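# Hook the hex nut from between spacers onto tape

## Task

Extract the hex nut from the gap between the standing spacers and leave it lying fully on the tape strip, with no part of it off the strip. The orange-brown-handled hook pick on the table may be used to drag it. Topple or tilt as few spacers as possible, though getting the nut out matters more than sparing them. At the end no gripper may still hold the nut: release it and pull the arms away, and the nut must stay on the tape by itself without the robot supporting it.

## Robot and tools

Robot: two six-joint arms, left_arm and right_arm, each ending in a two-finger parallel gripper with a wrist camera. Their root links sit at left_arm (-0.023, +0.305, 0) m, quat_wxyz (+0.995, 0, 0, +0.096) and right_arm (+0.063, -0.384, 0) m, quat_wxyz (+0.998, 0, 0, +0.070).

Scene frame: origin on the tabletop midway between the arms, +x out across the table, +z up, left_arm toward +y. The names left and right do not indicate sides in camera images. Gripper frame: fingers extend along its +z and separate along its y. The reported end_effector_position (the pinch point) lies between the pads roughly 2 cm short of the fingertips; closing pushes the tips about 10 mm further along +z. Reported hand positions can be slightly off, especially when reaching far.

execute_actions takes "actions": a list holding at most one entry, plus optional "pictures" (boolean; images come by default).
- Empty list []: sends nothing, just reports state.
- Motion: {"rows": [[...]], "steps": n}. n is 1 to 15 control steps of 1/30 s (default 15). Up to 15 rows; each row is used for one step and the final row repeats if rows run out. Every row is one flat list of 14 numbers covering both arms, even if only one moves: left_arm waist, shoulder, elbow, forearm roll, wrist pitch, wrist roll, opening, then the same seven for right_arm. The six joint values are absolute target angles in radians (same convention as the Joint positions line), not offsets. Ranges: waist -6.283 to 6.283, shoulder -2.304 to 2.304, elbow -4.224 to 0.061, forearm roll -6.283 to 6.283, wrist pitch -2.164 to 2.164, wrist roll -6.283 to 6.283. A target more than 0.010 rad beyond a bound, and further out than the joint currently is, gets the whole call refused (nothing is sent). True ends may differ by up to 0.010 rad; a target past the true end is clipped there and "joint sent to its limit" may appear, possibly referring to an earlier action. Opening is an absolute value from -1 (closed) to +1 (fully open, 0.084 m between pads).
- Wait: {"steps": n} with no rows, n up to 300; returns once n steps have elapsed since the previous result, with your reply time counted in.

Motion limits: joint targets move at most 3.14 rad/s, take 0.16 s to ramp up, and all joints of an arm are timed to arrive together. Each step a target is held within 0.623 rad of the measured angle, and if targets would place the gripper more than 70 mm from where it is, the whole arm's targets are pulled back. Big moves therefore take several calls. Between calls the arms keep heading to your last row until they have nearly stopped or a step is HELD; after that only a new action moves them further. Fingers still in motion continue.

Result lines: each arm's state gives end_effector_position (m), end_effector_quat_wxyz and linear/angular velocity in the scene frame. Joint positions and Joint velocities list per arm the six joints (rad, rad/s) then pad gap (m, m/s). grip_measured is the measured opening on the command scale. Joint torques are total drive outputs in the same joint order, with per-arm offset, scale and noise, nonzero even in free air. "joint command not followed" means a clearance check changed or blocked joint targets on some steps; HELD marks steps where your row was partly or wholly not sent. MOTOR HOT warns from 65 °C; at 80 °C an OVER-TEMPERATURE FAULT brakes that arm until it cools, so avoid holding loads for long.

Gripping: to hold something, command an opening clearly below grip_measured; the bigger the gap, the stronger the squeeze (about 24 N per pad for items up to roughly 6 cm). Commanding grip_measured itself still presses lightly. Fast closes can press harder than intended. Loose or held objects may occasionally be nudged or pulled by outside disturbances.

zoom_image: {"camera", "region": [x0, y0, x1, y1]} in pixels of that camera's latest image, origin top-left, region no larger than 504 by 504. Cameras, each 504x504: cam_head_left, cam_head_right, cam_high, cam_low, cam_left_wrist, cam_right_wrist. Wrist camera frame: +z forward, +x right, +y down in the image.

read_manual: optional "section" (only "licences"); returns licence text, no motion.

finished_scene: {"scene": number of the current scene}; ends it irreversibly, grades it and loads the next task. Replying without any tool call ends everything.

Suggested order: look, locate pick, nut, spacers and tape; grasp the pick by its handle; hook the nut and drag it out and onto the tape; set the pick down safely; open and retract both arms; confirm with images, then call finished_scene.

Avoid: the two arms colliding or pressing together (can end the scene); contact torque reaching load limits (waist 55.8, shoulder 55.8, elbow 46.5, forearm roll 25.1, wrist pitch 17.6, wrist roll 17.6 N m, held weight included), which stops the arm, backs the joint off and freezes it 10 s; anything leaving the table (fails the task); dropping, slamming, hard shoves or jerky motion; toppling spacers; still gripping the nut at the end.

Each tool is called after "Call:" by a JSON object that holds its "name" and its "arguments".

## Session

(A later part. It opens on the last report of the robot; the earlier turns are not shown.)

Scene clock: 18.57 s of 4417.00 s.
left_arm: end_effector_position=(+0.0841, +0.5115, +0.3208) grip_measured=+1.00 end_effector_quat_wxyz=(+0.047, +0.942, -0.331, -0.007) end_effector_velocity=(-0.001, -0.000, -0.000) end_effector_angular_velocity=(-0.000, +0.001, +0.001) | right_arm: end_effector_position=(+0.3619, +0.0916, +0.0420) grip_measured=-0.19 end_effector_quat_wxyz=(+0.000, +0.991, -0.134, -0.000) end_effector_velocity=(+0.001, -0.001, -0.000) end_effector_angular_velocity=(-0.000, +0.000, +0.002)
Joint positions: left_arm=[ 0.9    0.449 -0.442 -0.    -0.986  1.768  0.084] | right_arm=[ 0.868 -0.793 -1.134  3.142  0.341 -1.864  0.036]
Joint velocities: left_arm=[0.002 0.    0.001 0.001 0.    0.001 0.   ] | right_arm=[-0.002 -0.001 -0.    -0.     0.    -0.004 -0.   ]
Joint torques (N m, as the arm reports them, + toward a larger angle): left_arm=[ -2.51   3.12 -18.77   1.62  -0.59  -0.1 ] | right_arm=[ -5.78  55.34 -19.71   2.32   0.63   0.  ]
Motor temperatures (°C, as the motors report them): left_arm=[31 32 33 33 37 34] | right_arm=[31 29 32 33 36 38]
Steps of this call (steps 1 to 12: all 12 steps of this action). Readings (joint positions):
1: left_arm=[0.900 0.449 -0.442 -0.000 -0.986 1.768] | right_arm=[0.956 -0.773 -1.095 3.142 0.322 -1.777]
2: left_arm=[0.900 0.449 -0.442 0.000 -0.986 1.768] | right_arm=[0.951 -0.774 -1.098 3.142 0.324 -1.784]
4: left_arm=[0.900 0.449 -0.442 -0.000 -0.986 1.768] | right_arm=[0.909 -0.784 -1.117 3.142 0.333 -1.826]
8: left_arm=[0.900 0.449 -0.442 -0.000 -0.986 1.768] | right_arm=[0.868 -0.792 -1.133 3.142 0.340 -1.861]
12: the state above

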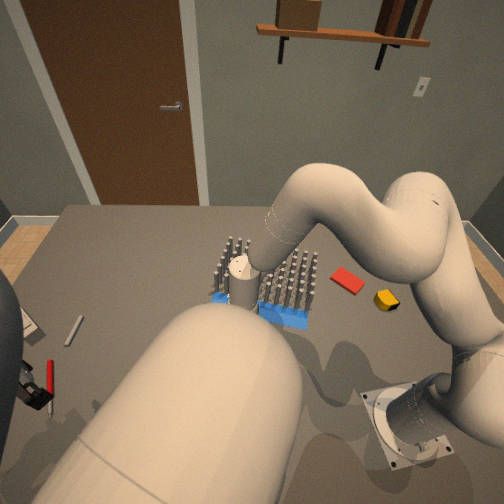

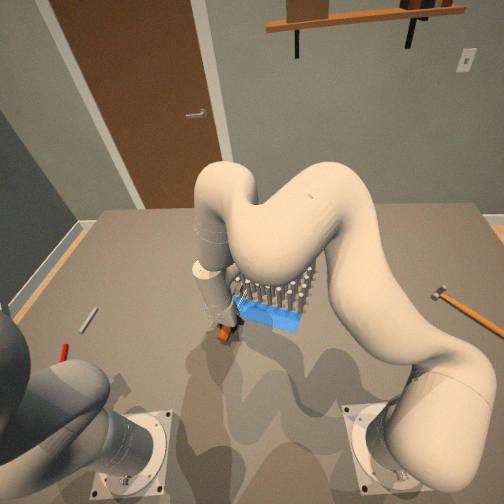

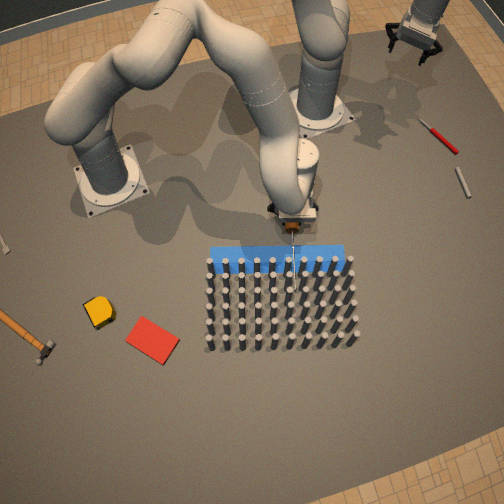

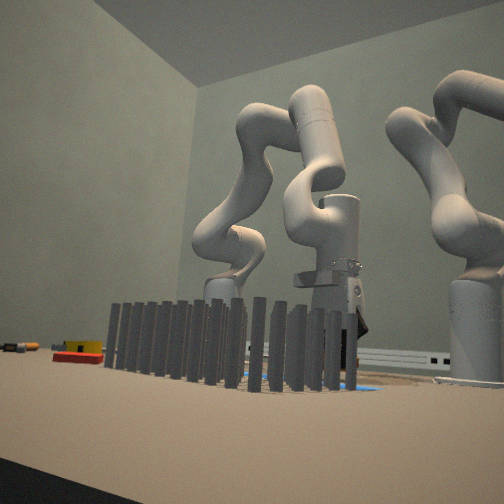

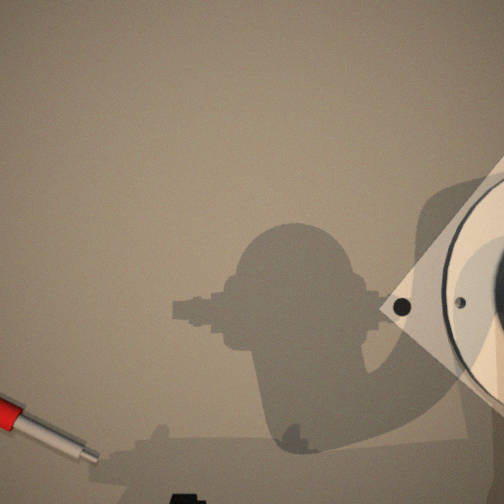

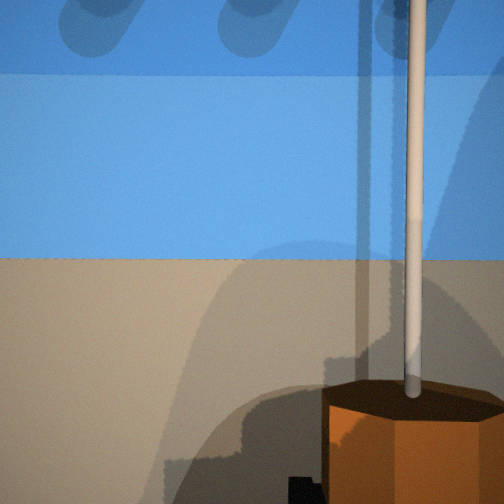

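The shaft is centred in the lane, so I'll keep going to s=0.15.

Call:
{"name": "execute_actions", "arguments": {"actions": [{"rows": [[0.9, 0.449, -0.442, 0, -0.986, 1.768, 1, 0.7843, -0.8201, -1.1876, 3.1416, 0.3675, -1.9473, -1]], "steps": 12}]}}

Call:
{"name": "zoom_image", "arguments": {"camera": "cam_high", "region": [265, 285, 325, 330]}}

Scene clock: 19.47 s of 4417.00 s.
left_arm: end_effector_position=(+0.0841, +0.5115, +0.3208) grip_measured=+1.00 end_effector_quat_wxyz=(+0.047, +0.942, -0.331, -0.007) end_effector_velocity=(-0.001, +0.001, +0.001) end_effector_angular_velocity=(+0.003, +0.001, +0.001) | right_arm: end_effector_position=(+0.4102, +0.0784, +0.0419) grip_measured=-0.19 end_effector_quat_wxyz=(+0.000, +0.991, -0.134, -0.000) end_effector_velocity=(+0.001, -0.001, -0.000) end_effector_angular_velocity=(-0.001, +0.001, +0.001)
Joint positions: left_arm=[ 0.9    0.449 -0.442  0.    -0.986  1.768  0.084] | right_arm=[ 0.785 -0.82  -1.187  3.142  0.367 -1.947  0.036]
Joint velocities: left_arm=[ 0.001  0.002 -0.001  0.002 -0.    -0.001  0.   ] | right_arm=[-0.002 -0.    -0.     0.001  0.002 -0.004 -0.   ]
Joint torques (N m, as the arm reports them, + toward a larger angle): left_arm=[ -1.91   5.33 -19.8    0.95  -0.51  -0.09] | right_arm=[ -5.35  56.74 -20.76   2.37   0.63  -0.16]
Motor temperatures (°C, as the motors report them): left_arm=[31 32 33 33 37 34] | right_arm=[31 29 32 33 36 38]
Steps of this call (steps 1 to 15: the robot went on to your last target; steps 16 to 27: all 12 steps of this action). Readings (joint positions):
16: left_arm=[0.900 0.449 -0.442 -0.000 -0.986 1.768] | right_arm=[0.867 -0.793 -1.134 3.142 0.341 -1.865]
17: left_arm=[0.900 0.449 -0.442 0.000 -0.986 1.768] | right_arm=[0.862 -0.795 -1.138 3.142 0.344 -1.872]
19: left_arm=[0.900 0.449 -0.442 0.000 -0.986 1.768] | right_arm=[0.822 -0.808 -1.165 3.142 0.357 -1.913]
23: left_arm=[0.900 0.449 -0.442 -0.000 -0.986 1.768] | right_arm=[0.785 -0.820 -1.186 3.142 0.366 -1.945]
27: the state above

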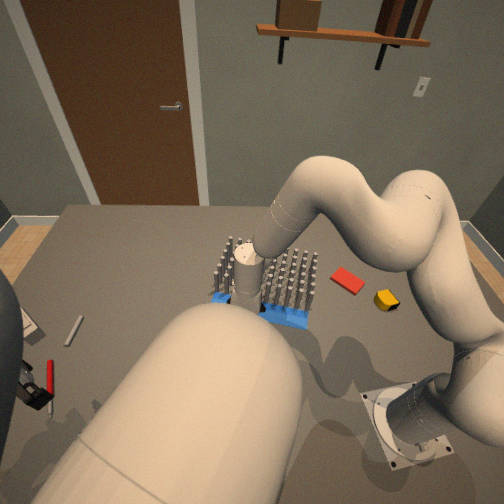

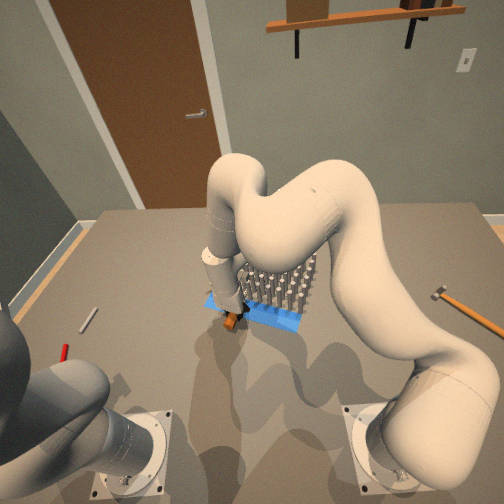

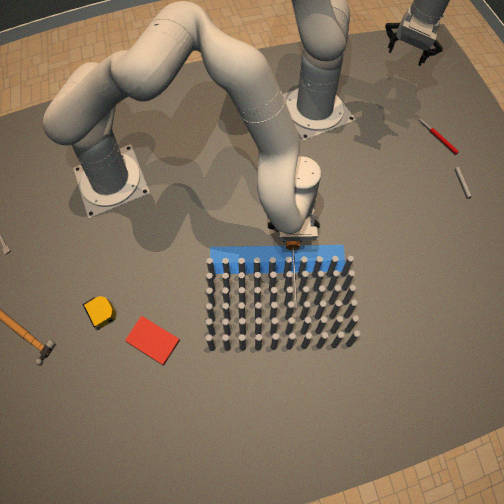

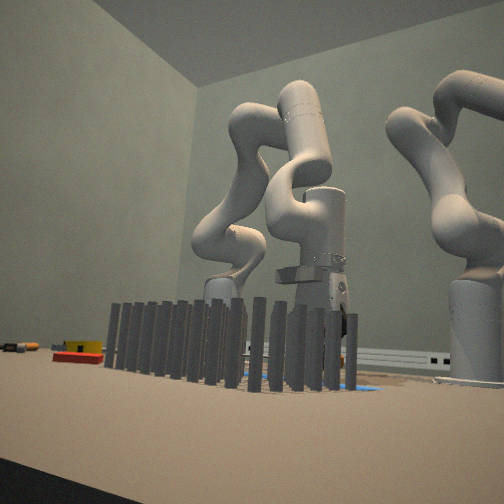

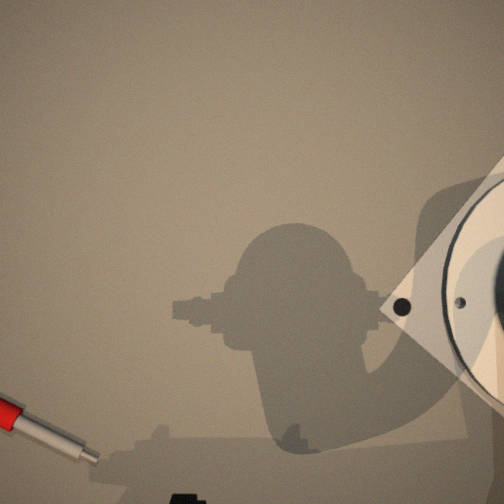

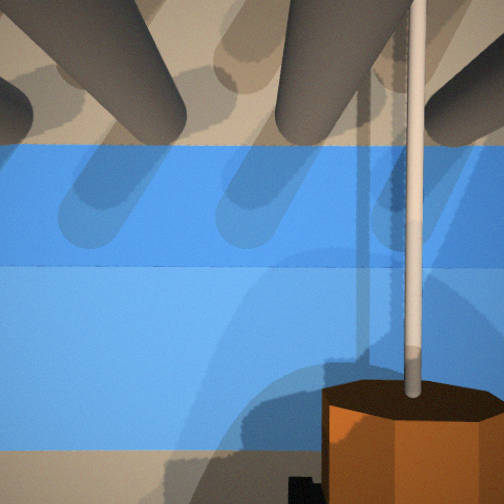

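Region (265, 285, 325, 330) of cam_high's 504x504 image, scaled by 8.400, with more detail than that image has; it fills the top 378 rows of this view, and the rest is white.

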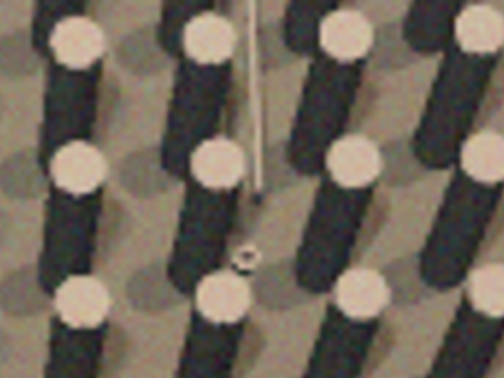

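Call:
{"name": "execute_actions", "arguments": {"actions": [{"rows": [[0.9, 0.449, -0.442, 0, -0.986, 1.768, 1, 0.762, -0.8243, -1.196, 3.1416, 0.3717, -1.9696, -1]], "steps": 10}]}}

Call:
{"name": "zoom_image", "arguments": {"camera": "cam_high", "region": [265, 285, 325, 330]}}

Scene clock: 21.60 s of 4417.00 s.
left_arm: end_effector_position=(+0.0841, +0.5115, +0.3208) grip_measured=+1.00 end_effector_quat_wxyz=(+0.047, +0.942, -0.331, -0.007) end_effector_velocity=(-0.000, -0.000, -0.000) end_effector_angular_velocity=(-0.001, -0.000, -0.001) | right_arm: end_effector_position=(+0.4224, +0.0723, +0.0419) grip_measured=-0.19 end_effector_quat_wxyz=(+0.000, +0.991, -0.134, +0.000) end_effector_velocity=(+0.000, +0.001, +0.000) end_effector_angular_velocity=(+0.001, -0.001, +0.003)
Joint positions: left_arm=[ 0.9    0.449 -0.442  0.    -0.986  1.768  0.084] | right_arm=[ 0.762 -0.824 -1.196  3.142  0.372 -1.969  0.036]
Joint velocities: left_arm=[ 0.001 -0.     0.    -0.    -0.     0.002  0.   ] | right_arm=[ 0.001 -0.    -0.002 -0.     0.001 -0.002  0.   ]
Joint torques (N m, as the arm reports them, + toward a larger angle): left_arm=[ -1.13   6.68 -19.98   0.35  -0.29   0.07] | right_arm=[ -6.4   57.37 -20.77   2.06   0.49  -0.04]
Motor temperatures (°C, as the motors report them): left_arm=[31 32 33 33 37 34] | right_arm=[31 29 32 33 36 38]
Steps of this call (steps 1 to 15: the robot went on to your last target; steps 16 to 54: nothing new was sent; steps 55 to 64: all 10 steps of this action). Readings (joint positions):
55: left_arm=[0.900 0.449 -0.442 -0.000 -0.986 1.768] | right_arm=[0.784 -0.820 -1.188 3.142 0.368 -1.948]
56: left_arm=[0.900 0.449 -0.442 0.000 -0.986 1.768] | right_arm=[0.781 -0.821 -1.189 3.142 0.369 -1.952]
58: left_arm=[0.900 0.449 -0.442 -0.000 -0.986 1.768] | right_arm=[0.768 -0.823 -1.194 3.142 0.371 -1.964]
62: left_arm=[0.900 0.449 -0.442 -0.000 -0.986 1.768] | right_arm=[0.762 -0.824 -1.196 3.142 0.372 -1.969]
64: the state above

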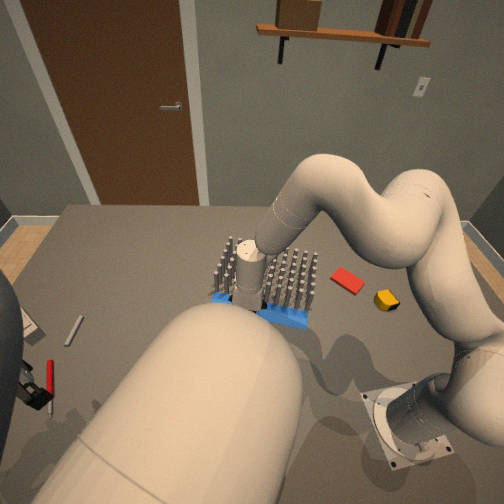

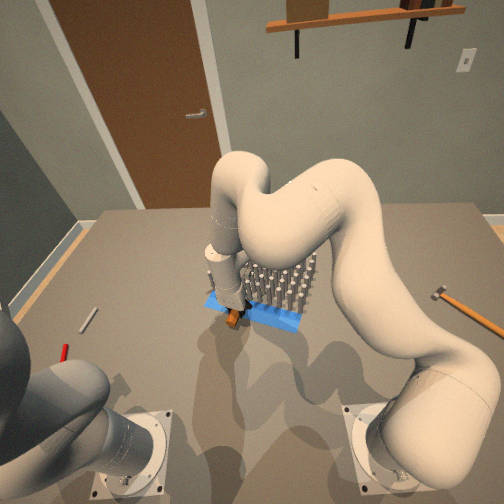

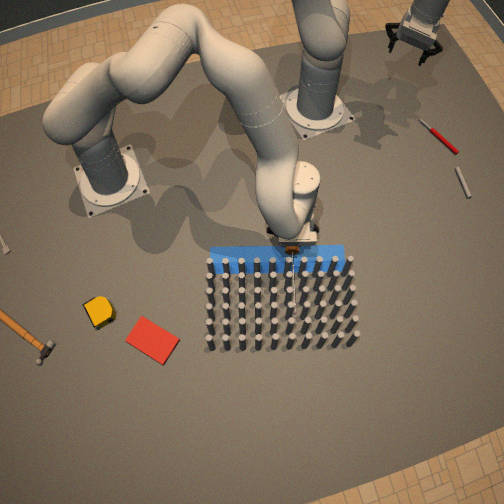

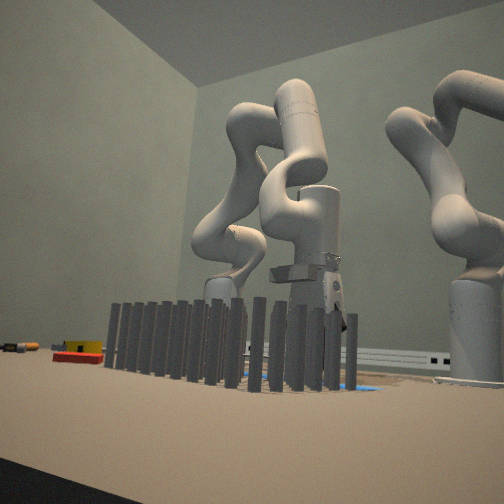

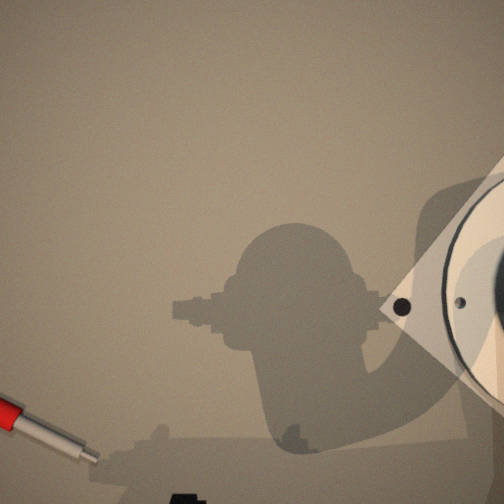

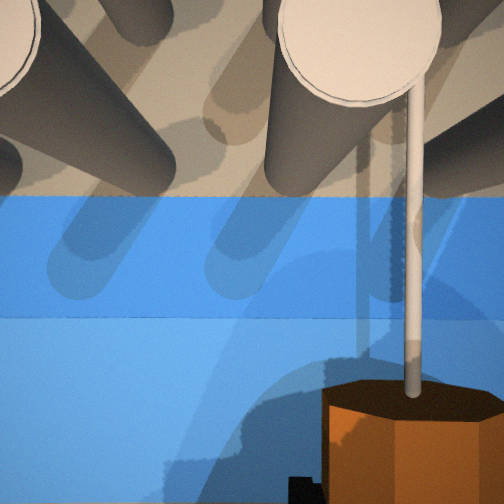

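Region (265, 285, 325, 330) of cam_high's 504x504 image, scaled by 8.400, with more detail than that image has; it fills the top 378 rows of this view, and the rest is white.

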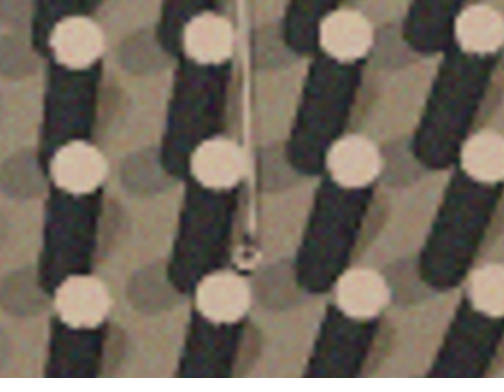

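Call:
{"name": "execute_actions", "arguments": {"actions": [{"rows": [[0.9, 0.449, -0.442, 0, -0.986, 1.768, 1, 0.762, -0.8567, -1.204, 3.1416, 0.3473, -1.9696, -1]], "steps": 12}]}}

Call:
{"name": "zoom_image", "arguments": {"camera": "cam_high", "region": [265, 285, 325, 330]}}

Scene clock: 22.50 s of 4417.00 s.
left_arm: end_effector_position=(+0.0841, +0.5115, +0.3208) grip_measured=+1.00 end_effector_quat_wxyz=(+0.047, +0.942, -0.331, -0.007) end_effector_velocity=(+0.000, -0.000, -0.000) end_effector_angular_velocity=(-0.001, -0.001, +0.000) | right_arm: end_effector_position=(+0.4226, +0.0723, +0.0256) grip_measured=-0.19 end_effector_quat_wxyz=(-0.000, +0.991, -0.134, +0.000) end_effector_velocity=(-0.000, -0.000, -0.001) end_effector_angular_velocity=(-0.001, +0.001, -0.001)
Joint positions: left_arm=[ 0.9    0.449 -0.442  0.    -0.986  1.768  0.084] | right_arm=[ 0.762 -0.856 -1.204  3.142  0.347 -1.97   0.036]
Joint velocities: left_arm=[-0.001 -0.     0.    -0.001  0.    -0.    -0.   ] | right_arm=[-0.    -0.001 -0.     0.    -0.     0.001 -0.   ]
Joint torques (N m, as the arm reports them, + toward a larger angle): left_arm=[ -2.07   5.76 -20.09   1.64  -0.58  -0.21] | right_arm=[ -6.02  57.18 -19.9    2.22   0.38  -0.03]
Motor temperatures (°C, as the motors report them): left_arm=[31 32 33 33 37 34] | right_arm=[31 29 32 33 36 38]
Steps of this call (steps 1 to 15: the robot went on to your last target; steps 16 to 27: all 12 steps of this action). Readings (joint positions):
16: left_arm=[0.900 0.449 -0.442 -0.000 -0.986 1.768] | right_arm=[0.762 -0.824 -1.196 3.142 0.371 -1.970]
17: left_arm=[0.900 0.449 -0.442 0.000 -0.986 1.768] | right_arm=[0.762 -0.829 -1.198 3.142 0.367 -1.970]
19: left_arm=[0.900 0.449 -0.442 0.000 -0.986 1.768] | right_arm=[0.762 -0.847 -1.202 3.142 0.354 -1.970]
23: left_arm=[0.900 0.449 -0.442 0.000 -0.986 1.768] | right_arm=[0.762 -0.857 -1.204 3.142 0.348 -1.970]
27: the state above

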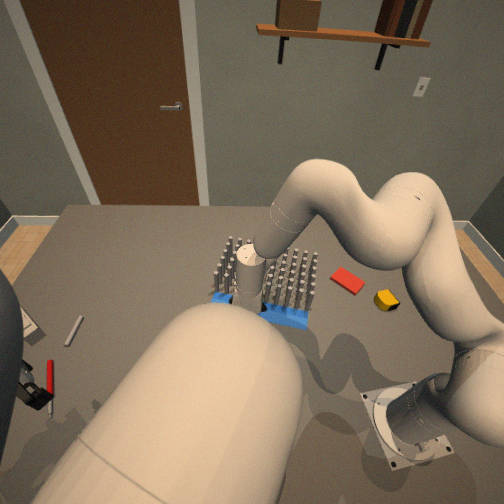

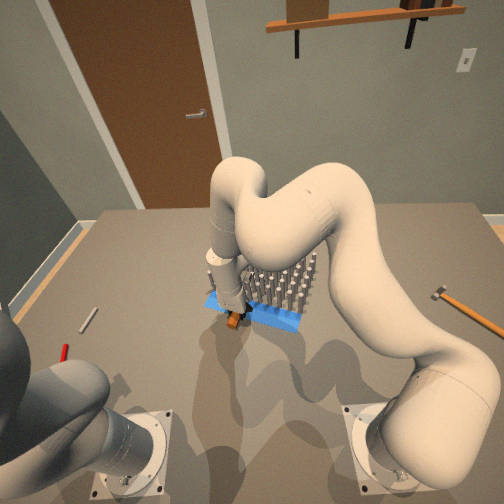

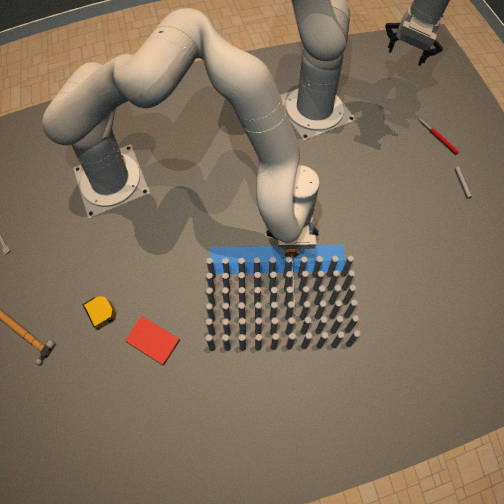

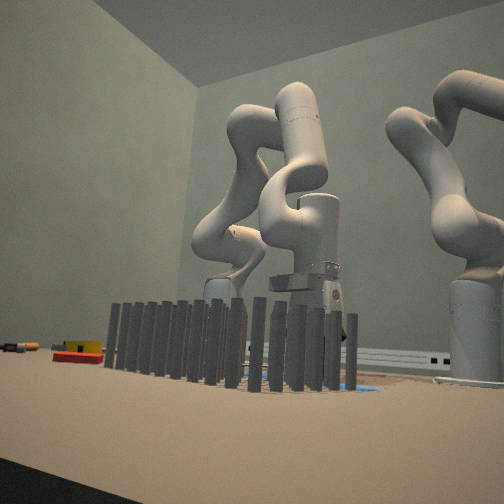

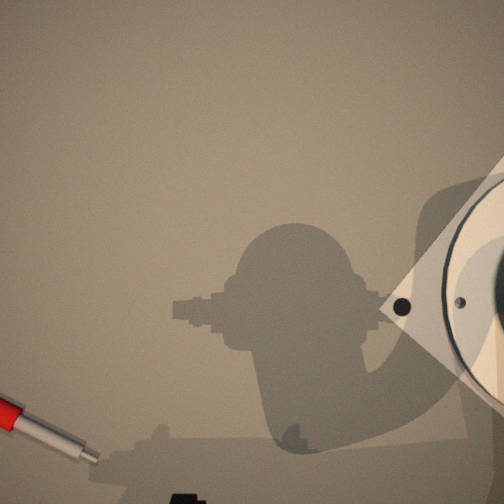

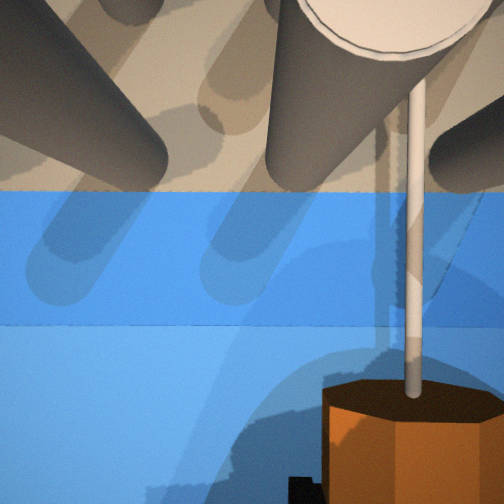

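Region (265, 285, 325, 330) of cam_high's 504x504 image, scaled by 8.400, with more detail than that image has; it fills the top 378 rows of this view, and the rest is white.

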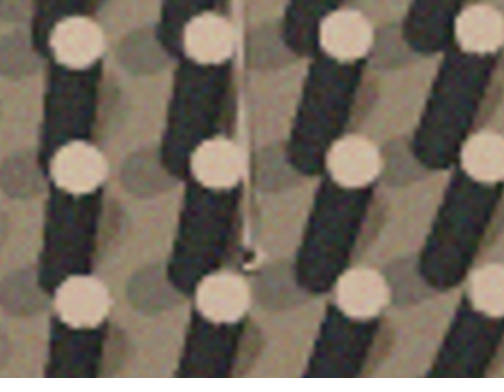

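Call:
{"name": "execute_actions", "arguments": {"actions": [{"rows": [[0.9, 0.449, -0.442, 0, -0.986, 1.768, 1, 0.78, -0.8519, -1.1943, 3.1416, 0.3424, -1.9516, -1], [0.9, 0.449, -0.442, 0, -0.986, 1.768, 1, 0.78, -0.8519, -1.1943, 3.1416, 0.3424, -1.9516, -1], [0.9, 0.449, -0.442, 0, -0.986, 1.768, 1, 0.78, -0.8519, -1.1943, 3.1416, 0.3424, -1.9516, -1], [0.9, 0.449, -0.442, 0, -0.986, 1.768, 1, 0.798, -0.8472, -1.1846, 3.1416, 0.3374, -1.9336, -1], [0.9, 0.449, -0.442, 0, -0.986, 1.768, 1, 0.798, -0.8472, -1.1846, 3.1416, 0.3374, -1.9336, -1], [0.9, 0.449, -0.442, 0, -0.986, 1.768, 1, 0.798, -0.8472, -1.1846, 3.1416, 0.3374, -1.9336, -1], [0.9, 0.449, -0.442, 0, -0.986, 1.768, 1, 0.816, -0.8424, -1.1748, 3.1416, 0.3325, -1.9156, -1], [0.9, 0.449, -0.442, 0, -0.986, 1.768, 1, 0.816, -0.8424, -1.1748, 3.1416, 0.3325, -1.9156, -1], [0.9, 0.449, -0.442, 0, -0.986, 1.768, 1, 0.816, -0.8424, -1.1748, 3.1416, 0.3325, -1.9156, -1], [0.9, 0.449, -0.442, 0, -0.986, 1.768, 1, 0.834, -0.8376, -1.1651, 3.1416, 0.3275, -1.8976, -1]], "steps": 15}]}}

Call:
{"name": "zoom_image", "arguments": {"camera": "cam_high", "region": [255, 255, 335, 330]}}

Scene clock: 26.00 s of 4417.00 s.
left_arm: end_effector_position=(+0.0841, +0.5115, +0.3208) grip_measured=+1.00 end_effector_quat_wxyz=(+0.047, +0.942, -0.331, -0.007) end_effector_velocity=(+0.001, -0.000, +0.000) end_effector_angular_velocity=(+0.000, -0.002, -0.000) | right_arm: end_effector_position=(+0.3827, +0.0870, +0.0254) grip_measured=-0.19 end_effector_quat_wxyz=(+0.000, +0.991, -0.134, -0.000) end_effector_velocity=(-0.012, +0.002, -0.001) end_effector_angular_velocity=(+0.000, -0.000, -0.012)
Joint positions: left_arm=[ 0.9    0.449 -0.442 -0.    -0.986  1.768  0.084] | right_arm=[ 0.833 -0.838 -1.166  3.142  0.328 -1.899  0.036]
Joint velocities: left_arm=[-0.001  0.001 -0.    -0.002  0.     0.001 -0.   ] | right_arm=[ 0.019  0.007  0.016  0.    -0.009  0.031  0.   ]
Joint torques (N m, as the arm reports them, + toward a larger angle): left_arm=[ -0.39   4.73 -19.26   1.2   -0.6   -0.19] | right_arm=[-11.3   56.3  -20.65   2.09   0.56  -0.17]
Motor temperatures (°C, as the motors report them): left_arm=[31 32 33 33 37 34] | right_arm=[31 29 32 33 36 38]
Steps of this call (steps 1 to 15: the robot went on to your last target; steps 16 to 90: nothing new was sent; steps 91 to 105: all 15 steps of this action). Readings (joint positions):
91: left_arm=[0.900 0.449 -0.442 -0.000 -0.986 1.768] | right_arm=[0.762 -0.857 -1.204 3.142 0.347 -1.969]
92: left_arm=[0.900 0.449 -0.442 0.000 -0.986 1.768] | right_arm=[0.765 -0.856 -1.202 3.142 0.346 -1.965]
94: left_arm=[0.900 0.449 -0.442 0.000 -0.986 1.768] | right_arm=[0.776 -0.853 -1.197 3.142 0.344 -1.956]
98: left_arm=[0.900 0.449 -0.442 -0.000 -0.986 1.768] | right_arm=[0.799 -0.847 -1.184 3.142 0.337 -1.932]
105: the state above

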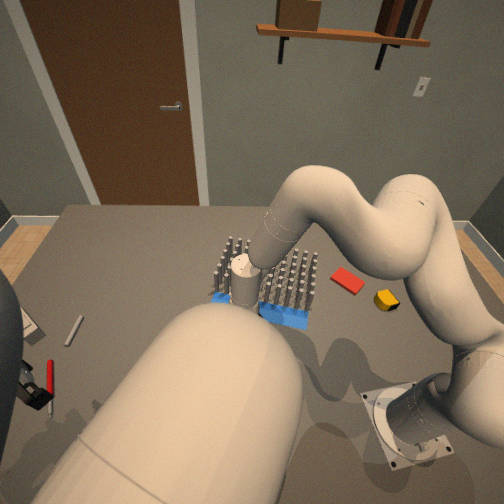

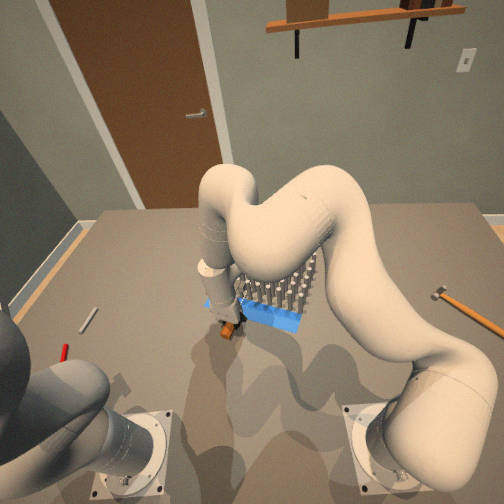

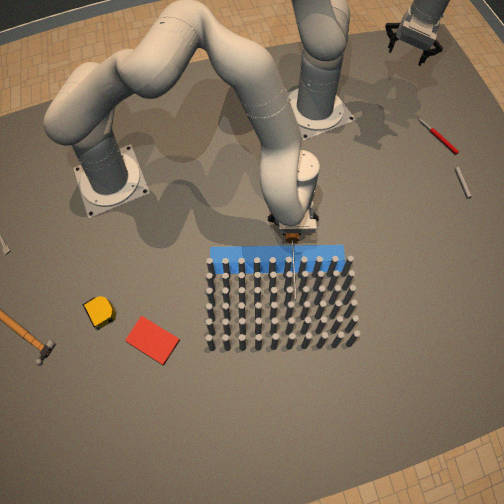

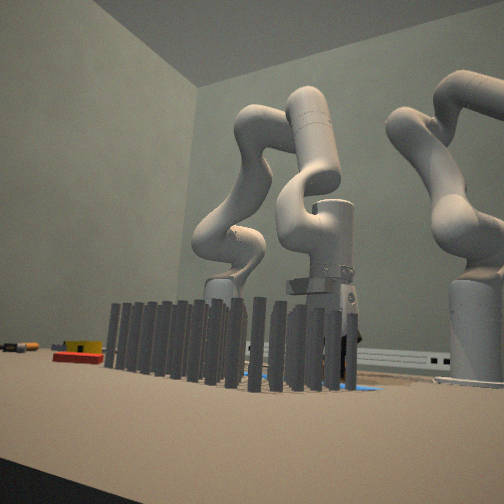

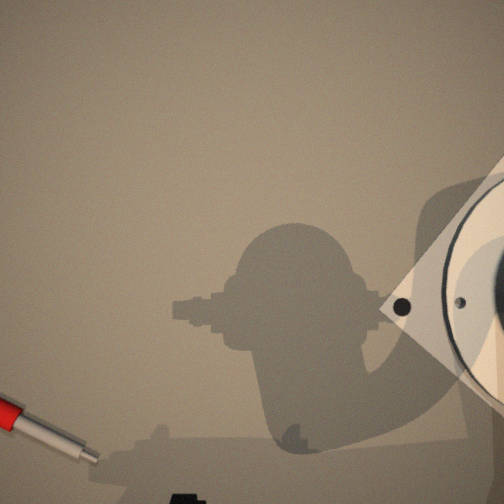

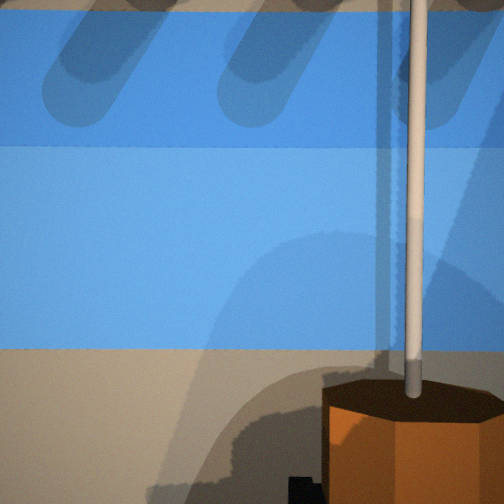

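Region (255, 255, 335, 330) of cam_high's 504x504 image, scaled by 6.300, with more detail than that image has; it fills the top 472 rows of this view, and the rest is white.

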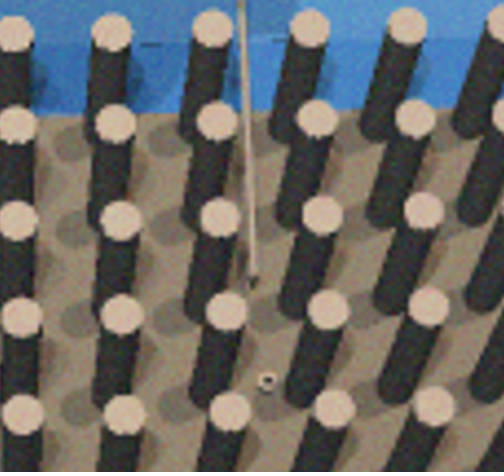

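Call:
{"name": "execute_actions", "arguments": {"actions": [{"rows": [[0.9, 0.449, -0.442, 0, -0.986, 1.768, 1, 0.8364, -0.8115, -1.1708, 3.1416, 0.3593, -1.8952, -1]], "steps": 10}], "pictures": false}}

Call:
{"name": "execute_actions", "arguments": {"actions": [{"rows": [[0.9, 0.449, -0.442, 0, -0.986, 1.768, 1, 0.7703, -0.8356, -1.2181, 3.1416, 0.3825, -1.9613, -1]], "steps": 12}]}}

Call:
{"name": "zoom_image", "arguments": {"camera": "cam_high", "region": [275, 295, 320, 330]}}

Call:
{"name": "zoom_image", "arguments": {"camera": "cam_low", "region": [200, 330, 320, 400]}}

Scene clock: 29.47 s of 4417.00 s.
left_arm: end_effector_position=(+0.0841, +0.5115, +0.3208) grip_measured=+1.00 end_effector_quat_wxyz=(+0.047, +0.942, -0.331, -0.007) end_effector_velocity=(-0.000, -0.000, -0.000) end_effector_angular_velocity=(-0.001, +0.001, +0.002) | right_arm: end_effector_position=(+0.3833, +0.0912, +0.0417) grip_measured=-0.19 end_effector_quat_wxyz=(+0.000, +0.991, -0.134, -0.000) end_effector_velocity=(-0.003, -0.004, -0.003) end_effector_angular_velocity=(-0.011, +0.007, -0.001)
Joint positions: left_arm=[ 0.9    0.449 -0.442  0.    -0.986  1.768  0.084] | right_arm=[ 0.836 -0.812 -1.171  3.142  0.359 -1.895  0.036]
Joint velocities: left_arm=[ 0.001 -0.001  0.001 -0.     0.    -0.001 -0.   ] | right_arm=[-0.    -0.004  0.004  0.     0.005  0.     0.   ]
Joint torques (N m, as the arm reports them, + toward a larger angle): left_arm=[ -2.49   7.07 -19.32   0.93  -0.59  -0.29] | right_arm=[ -6.5   57.24 -20.81   2.17   0.56   0.05]
Motor temperatures (°C, as the motors report them): left_arm=[31 32 33 33 37 34] | right_arm=[31 29 32 33 36 38]
Steps of this call (steps 1 to 15: the robot went on to your last target; steps 16 to 90: nothing new was sent; then 0.13 s passed at rest; steps 91 to 100: all 10 steps of this action). Readings (joint positions):
91: left_arm=[0.900 0.449 -0.442 -0.000 -0.986 1.768] | right_arm=[0.834 -0.837 -1.165 3.142 0.328 -1.898]
92: left_arm=[0.900 0.449 -0.442 -0.000 -0.986 1.768] | right_arm=[0.834 -0.834 -1.165 3.142 0.334 -1.897]
94: left_arm=[0.900 0.449 -0.442 0.000 -0.986 1.768] | right_arm=[0.836 -0.819 -1.169 3.142 0.350 -1.896]
98: left_arm=[0.900 0.449 -0.442 0.000 -0.986 1.768] | right_arm=[0.836 -0.811 -1.171 3.142 0.358 -1.895]
100: the state above

Scene clock: 29.87 s of 4417.00 s.
left_arm: end_effector_position=(+0.0841, +0.5115, +0.3208) grip_measured=+1.00 end_effector_quat_wxyz=(+0.047, +0.942, -0.331, -0.007) end_effector_velocity=(+0.000, -0.000, +0.000) end_effector_angular_velocity=(+0.000, -0.001, +0.001) | right_arm: end_effector_position=(+0.4224, +0.0807, +0.0419) grip_measured=-0.19 end_effector_quat_wxyz=(+0.000, +0.991, -0.134, -0.000) end_effector_velocity=(+0.001, -0.000, +0.000) end_effector_angular_velocity=(+0.000, -0.000, +0.002)
Joint positions: left_arm=[ 0.9    0.449 -0.442  0.    -0.986  1.768  0.084] | right_arm=[ 0.771 -0.835 -1.218  3.142  0.382 -1.961  0.036]
Joint velocities: left_arm=[-0.     0.001  0.    -0.001  0.    -0.     0.   ] | right_arm=[-0.001 -0.    -0.001  0.     0.001 -0.003  0.   ]
Joint torques (N m, as the arm reports them, + toward a larger angle): left_arm=[ -0.2    4.96 -18.25   0.55  -0.69  -0.01] | right_arm=[ -6.77  57.72 -21.46   1.86   0.64   0.01]
Motor temperatures (°C, as the motors report them): left_arm=[31 32 33 33 37 34] | right_arm=[31 29 32 33 36 38]
Steps of this call (steps 1 to 12: all 12 steps of this action). Readings (joint positions):
1: left_arm=[0.900 0.449 -0.442 0.000 -0.986 1.768] | right_arm=[0.836 -0.812 -1.171 3.142 0.359 -1.896]
2: left_arm=[0.900 0.449 -0.442 0.000 -0.986 1.768] | right_arm=[0.832 -0.814 -1.175 3.142 0.362 -1.902]
4: left_arm=[0.900 0.449 -0.442 -0.000 -0.986 1.768] | right_arm=[0.796 -0.827 -1.200 3.142 0.374 -1.937]
8: left_arm=[0.900 0.449 -0.442 -0.000 -0.986 1.768] | right_arm=[0.771 -0.835 -1.217 3.142 0.382 -1.959]
12: the state above

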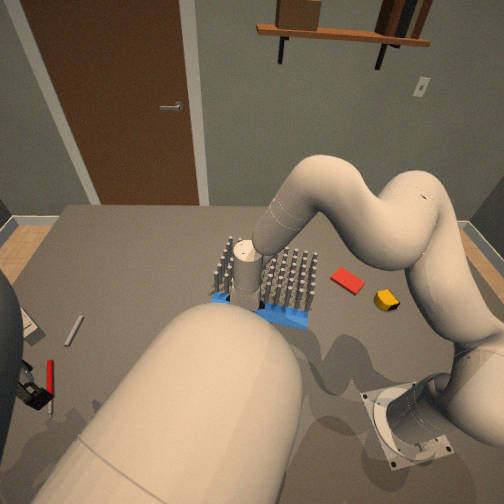

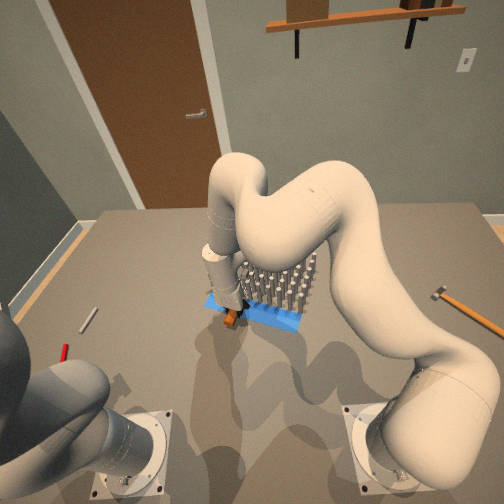

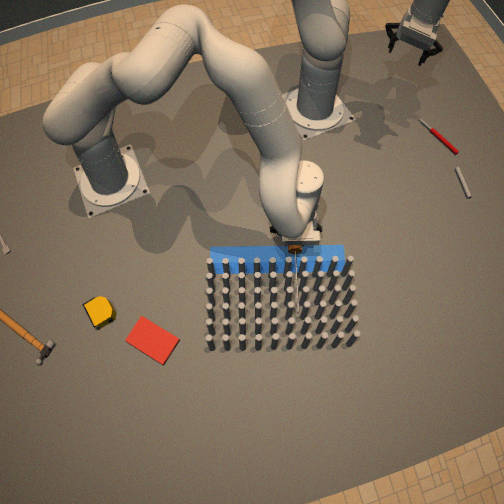

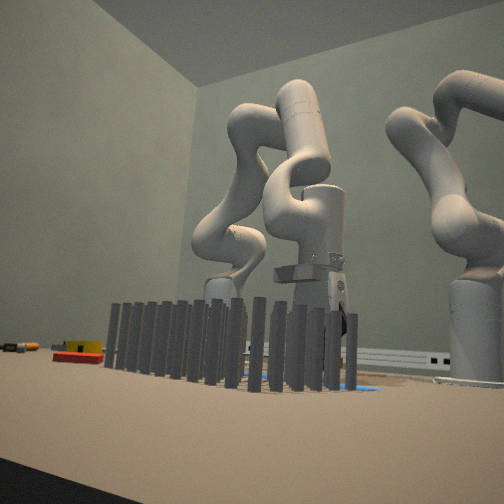

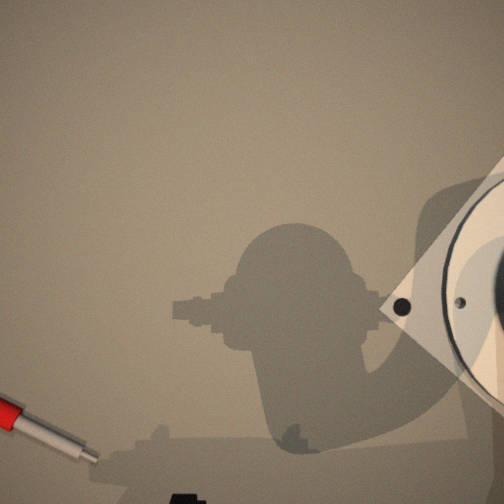

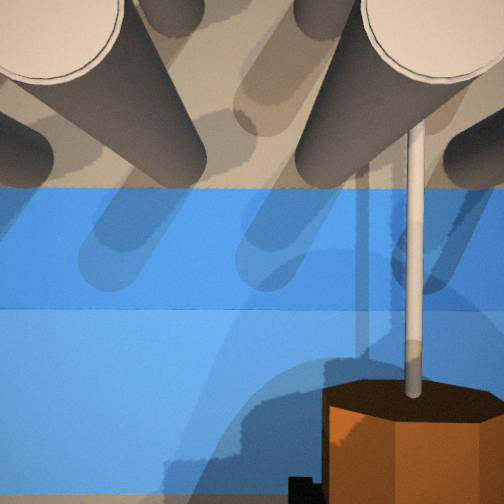

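Region (275, 295, 320, 330) of cam_high's 504x504 image, scaled by 11.200, with more detail than that image has.

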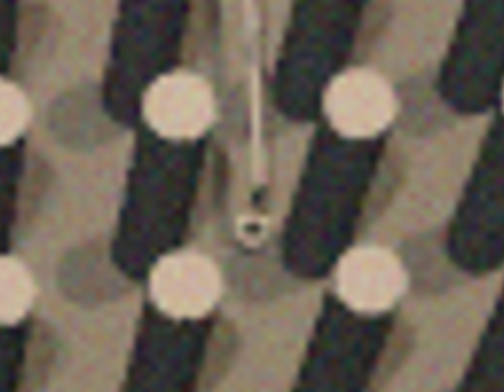

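Region (200, 330, 320, 400) of cam_low's 504x504 image, scaled by 4.200, with more detail than that image has; it fills the top 294 rows of this view, and the rest is white.

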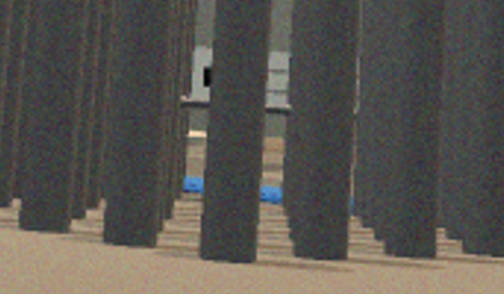

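Call:
{"name": "execute_actions", "arguments": {"actions": [{"rows": [[0.9, 0.449, -0.442, 0, -0.986, 1.768, 1, 0.7715, -0.8673, -1.2253, 3.1416, 0.358, -1.9601, -1]], "steps": 12}]}}

Call:
{"name": "zoom_image", "arguments": {"camera": "cam_high", "region": [275, 295, 320, 330]}}

Scene clock: 30.97 s of 4417.00 s.
left_arm: end_effector_position=(+0.0841, +0.5115, +0.3208) grip_measured=+1.00 end_effector_quat_wxyz=(+0.047, +0.942, -0.331, -0.007) end_effector_velocity=(-0.000, +0.000, +0.000) end_effector_angular_velocity=(+0.001, +0.002, -0.003) | right_arm: end_effector_position=(+0.4222, +0.0808, +0.0256) grip_measured=-0.19 end_effector_quat_wxyz=(-0.000, +0.991, -0.134, +0.000) end_effector_velocity=(-0.000, -0.000, -0.001) end_effector_angular_velocity=(-0.000, +0.000, +0.001)
Joint positions: left_arm=[ 0.9    0.449 -0.442  0.    -0.986  1.768  0.084] | right_arm=[ 0.771 -0.867 -1.225  3.142  0.358 -1.96   0.036]
Joint velocities: left_arm=[-0.     0.001  0.     0.003  0.     0.001 -0.   ] | right_arm=[-0.    -0.001 -0.    -0.    -0.001 -0.001 -0.   ]
Joint torques (N m, as the arm reports them, + toward a larger angle): left_arm=[ -1.52   3.21 -18.73   1.68  -0.53  -0.01] | right_arm=[ -6.26  58.15 -20.17   2.21   0.55  -0.01]
Motor temperatures (°C, as the motors report them): left_arm=[31 32 33 33 37 34] | right_arm=[31 29 32 33 36 38]
Steps of this call (steps 1 to 15: the robot went on to your last target; steps 16 to 21: nothing new was sent; steps 22 to 33: all 12 steps of this action). Readings (joint positions):
22: left_arm=[0.900 0.449 -0.442 0.000 -0.986 1.768] | right_arm=[0.770 -0.836 -1.218 3.142 0.382 -1.961]
23: left_arm=[0.900 0.449 -0.442 -0.000 -0.986 1.768] | right_arm=[0.770 -0.840 -1.220 3.142 0.378 -1.961]
25: left_arm=[0.900 0.449 -0.442 -0.000 -0.986 1.768] | right_arm=[0.771 -0.858 -1.224 3.142 0.365 -1.960]
29: left_arm=[0.900 0.449 -0.442 -0.000 -0.986 1.768] | right_arm=[0.771 -0.867 -1.225 3.142 0.359 -1.960]
33: the state above

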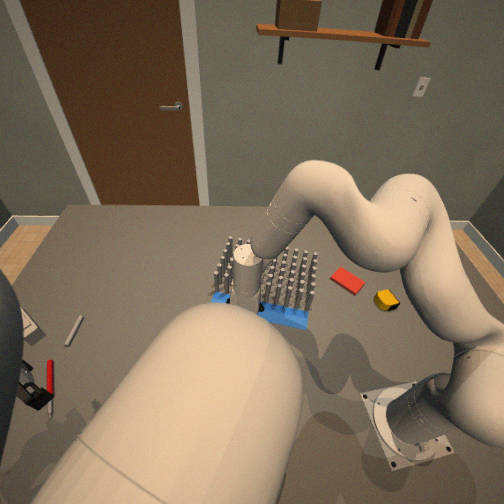

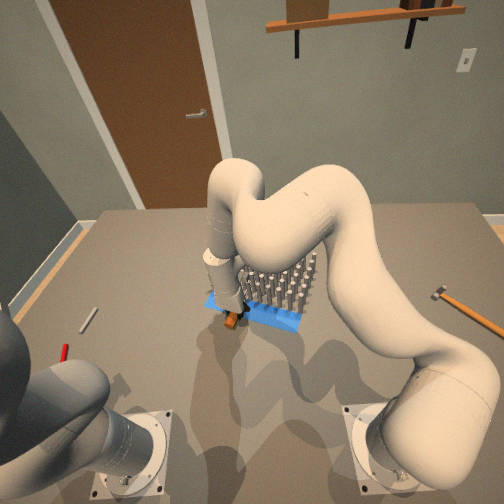

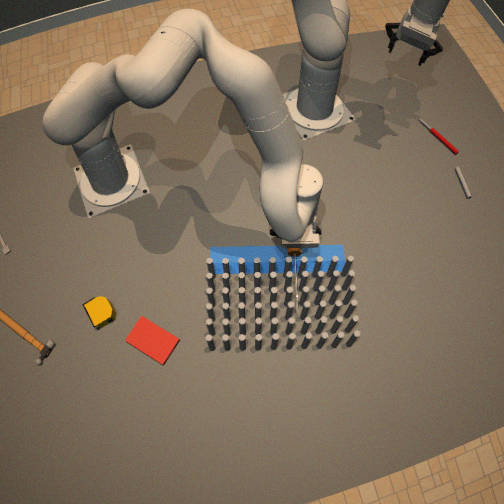

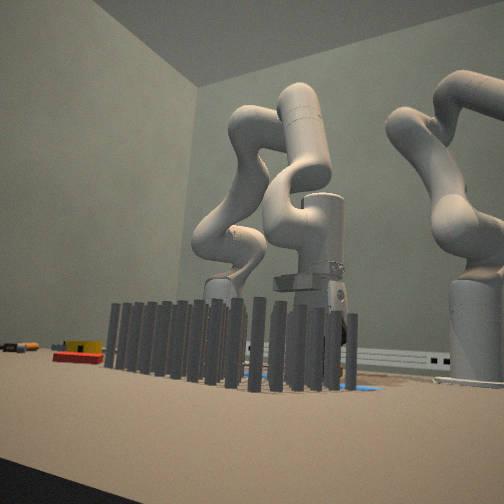

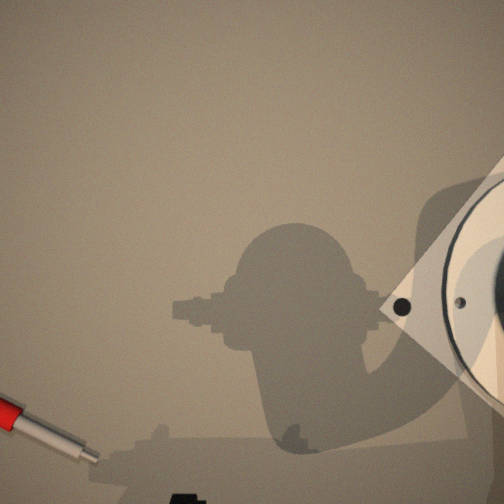

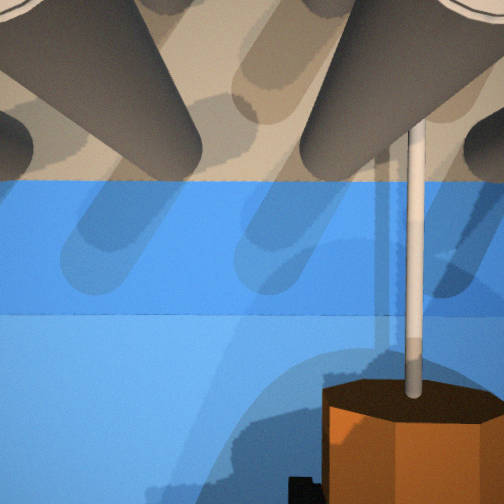

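Region (275, 295, 320, 330) of cam_high's 504x504 image, scaled by 11.200, with more detail than that image has.

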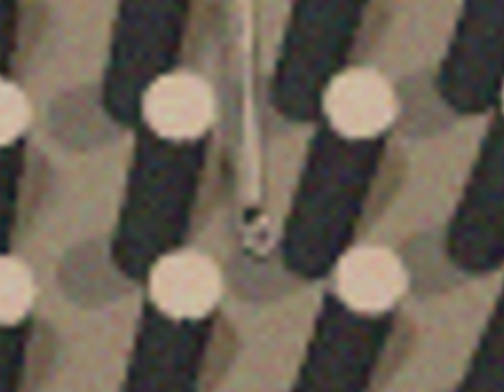

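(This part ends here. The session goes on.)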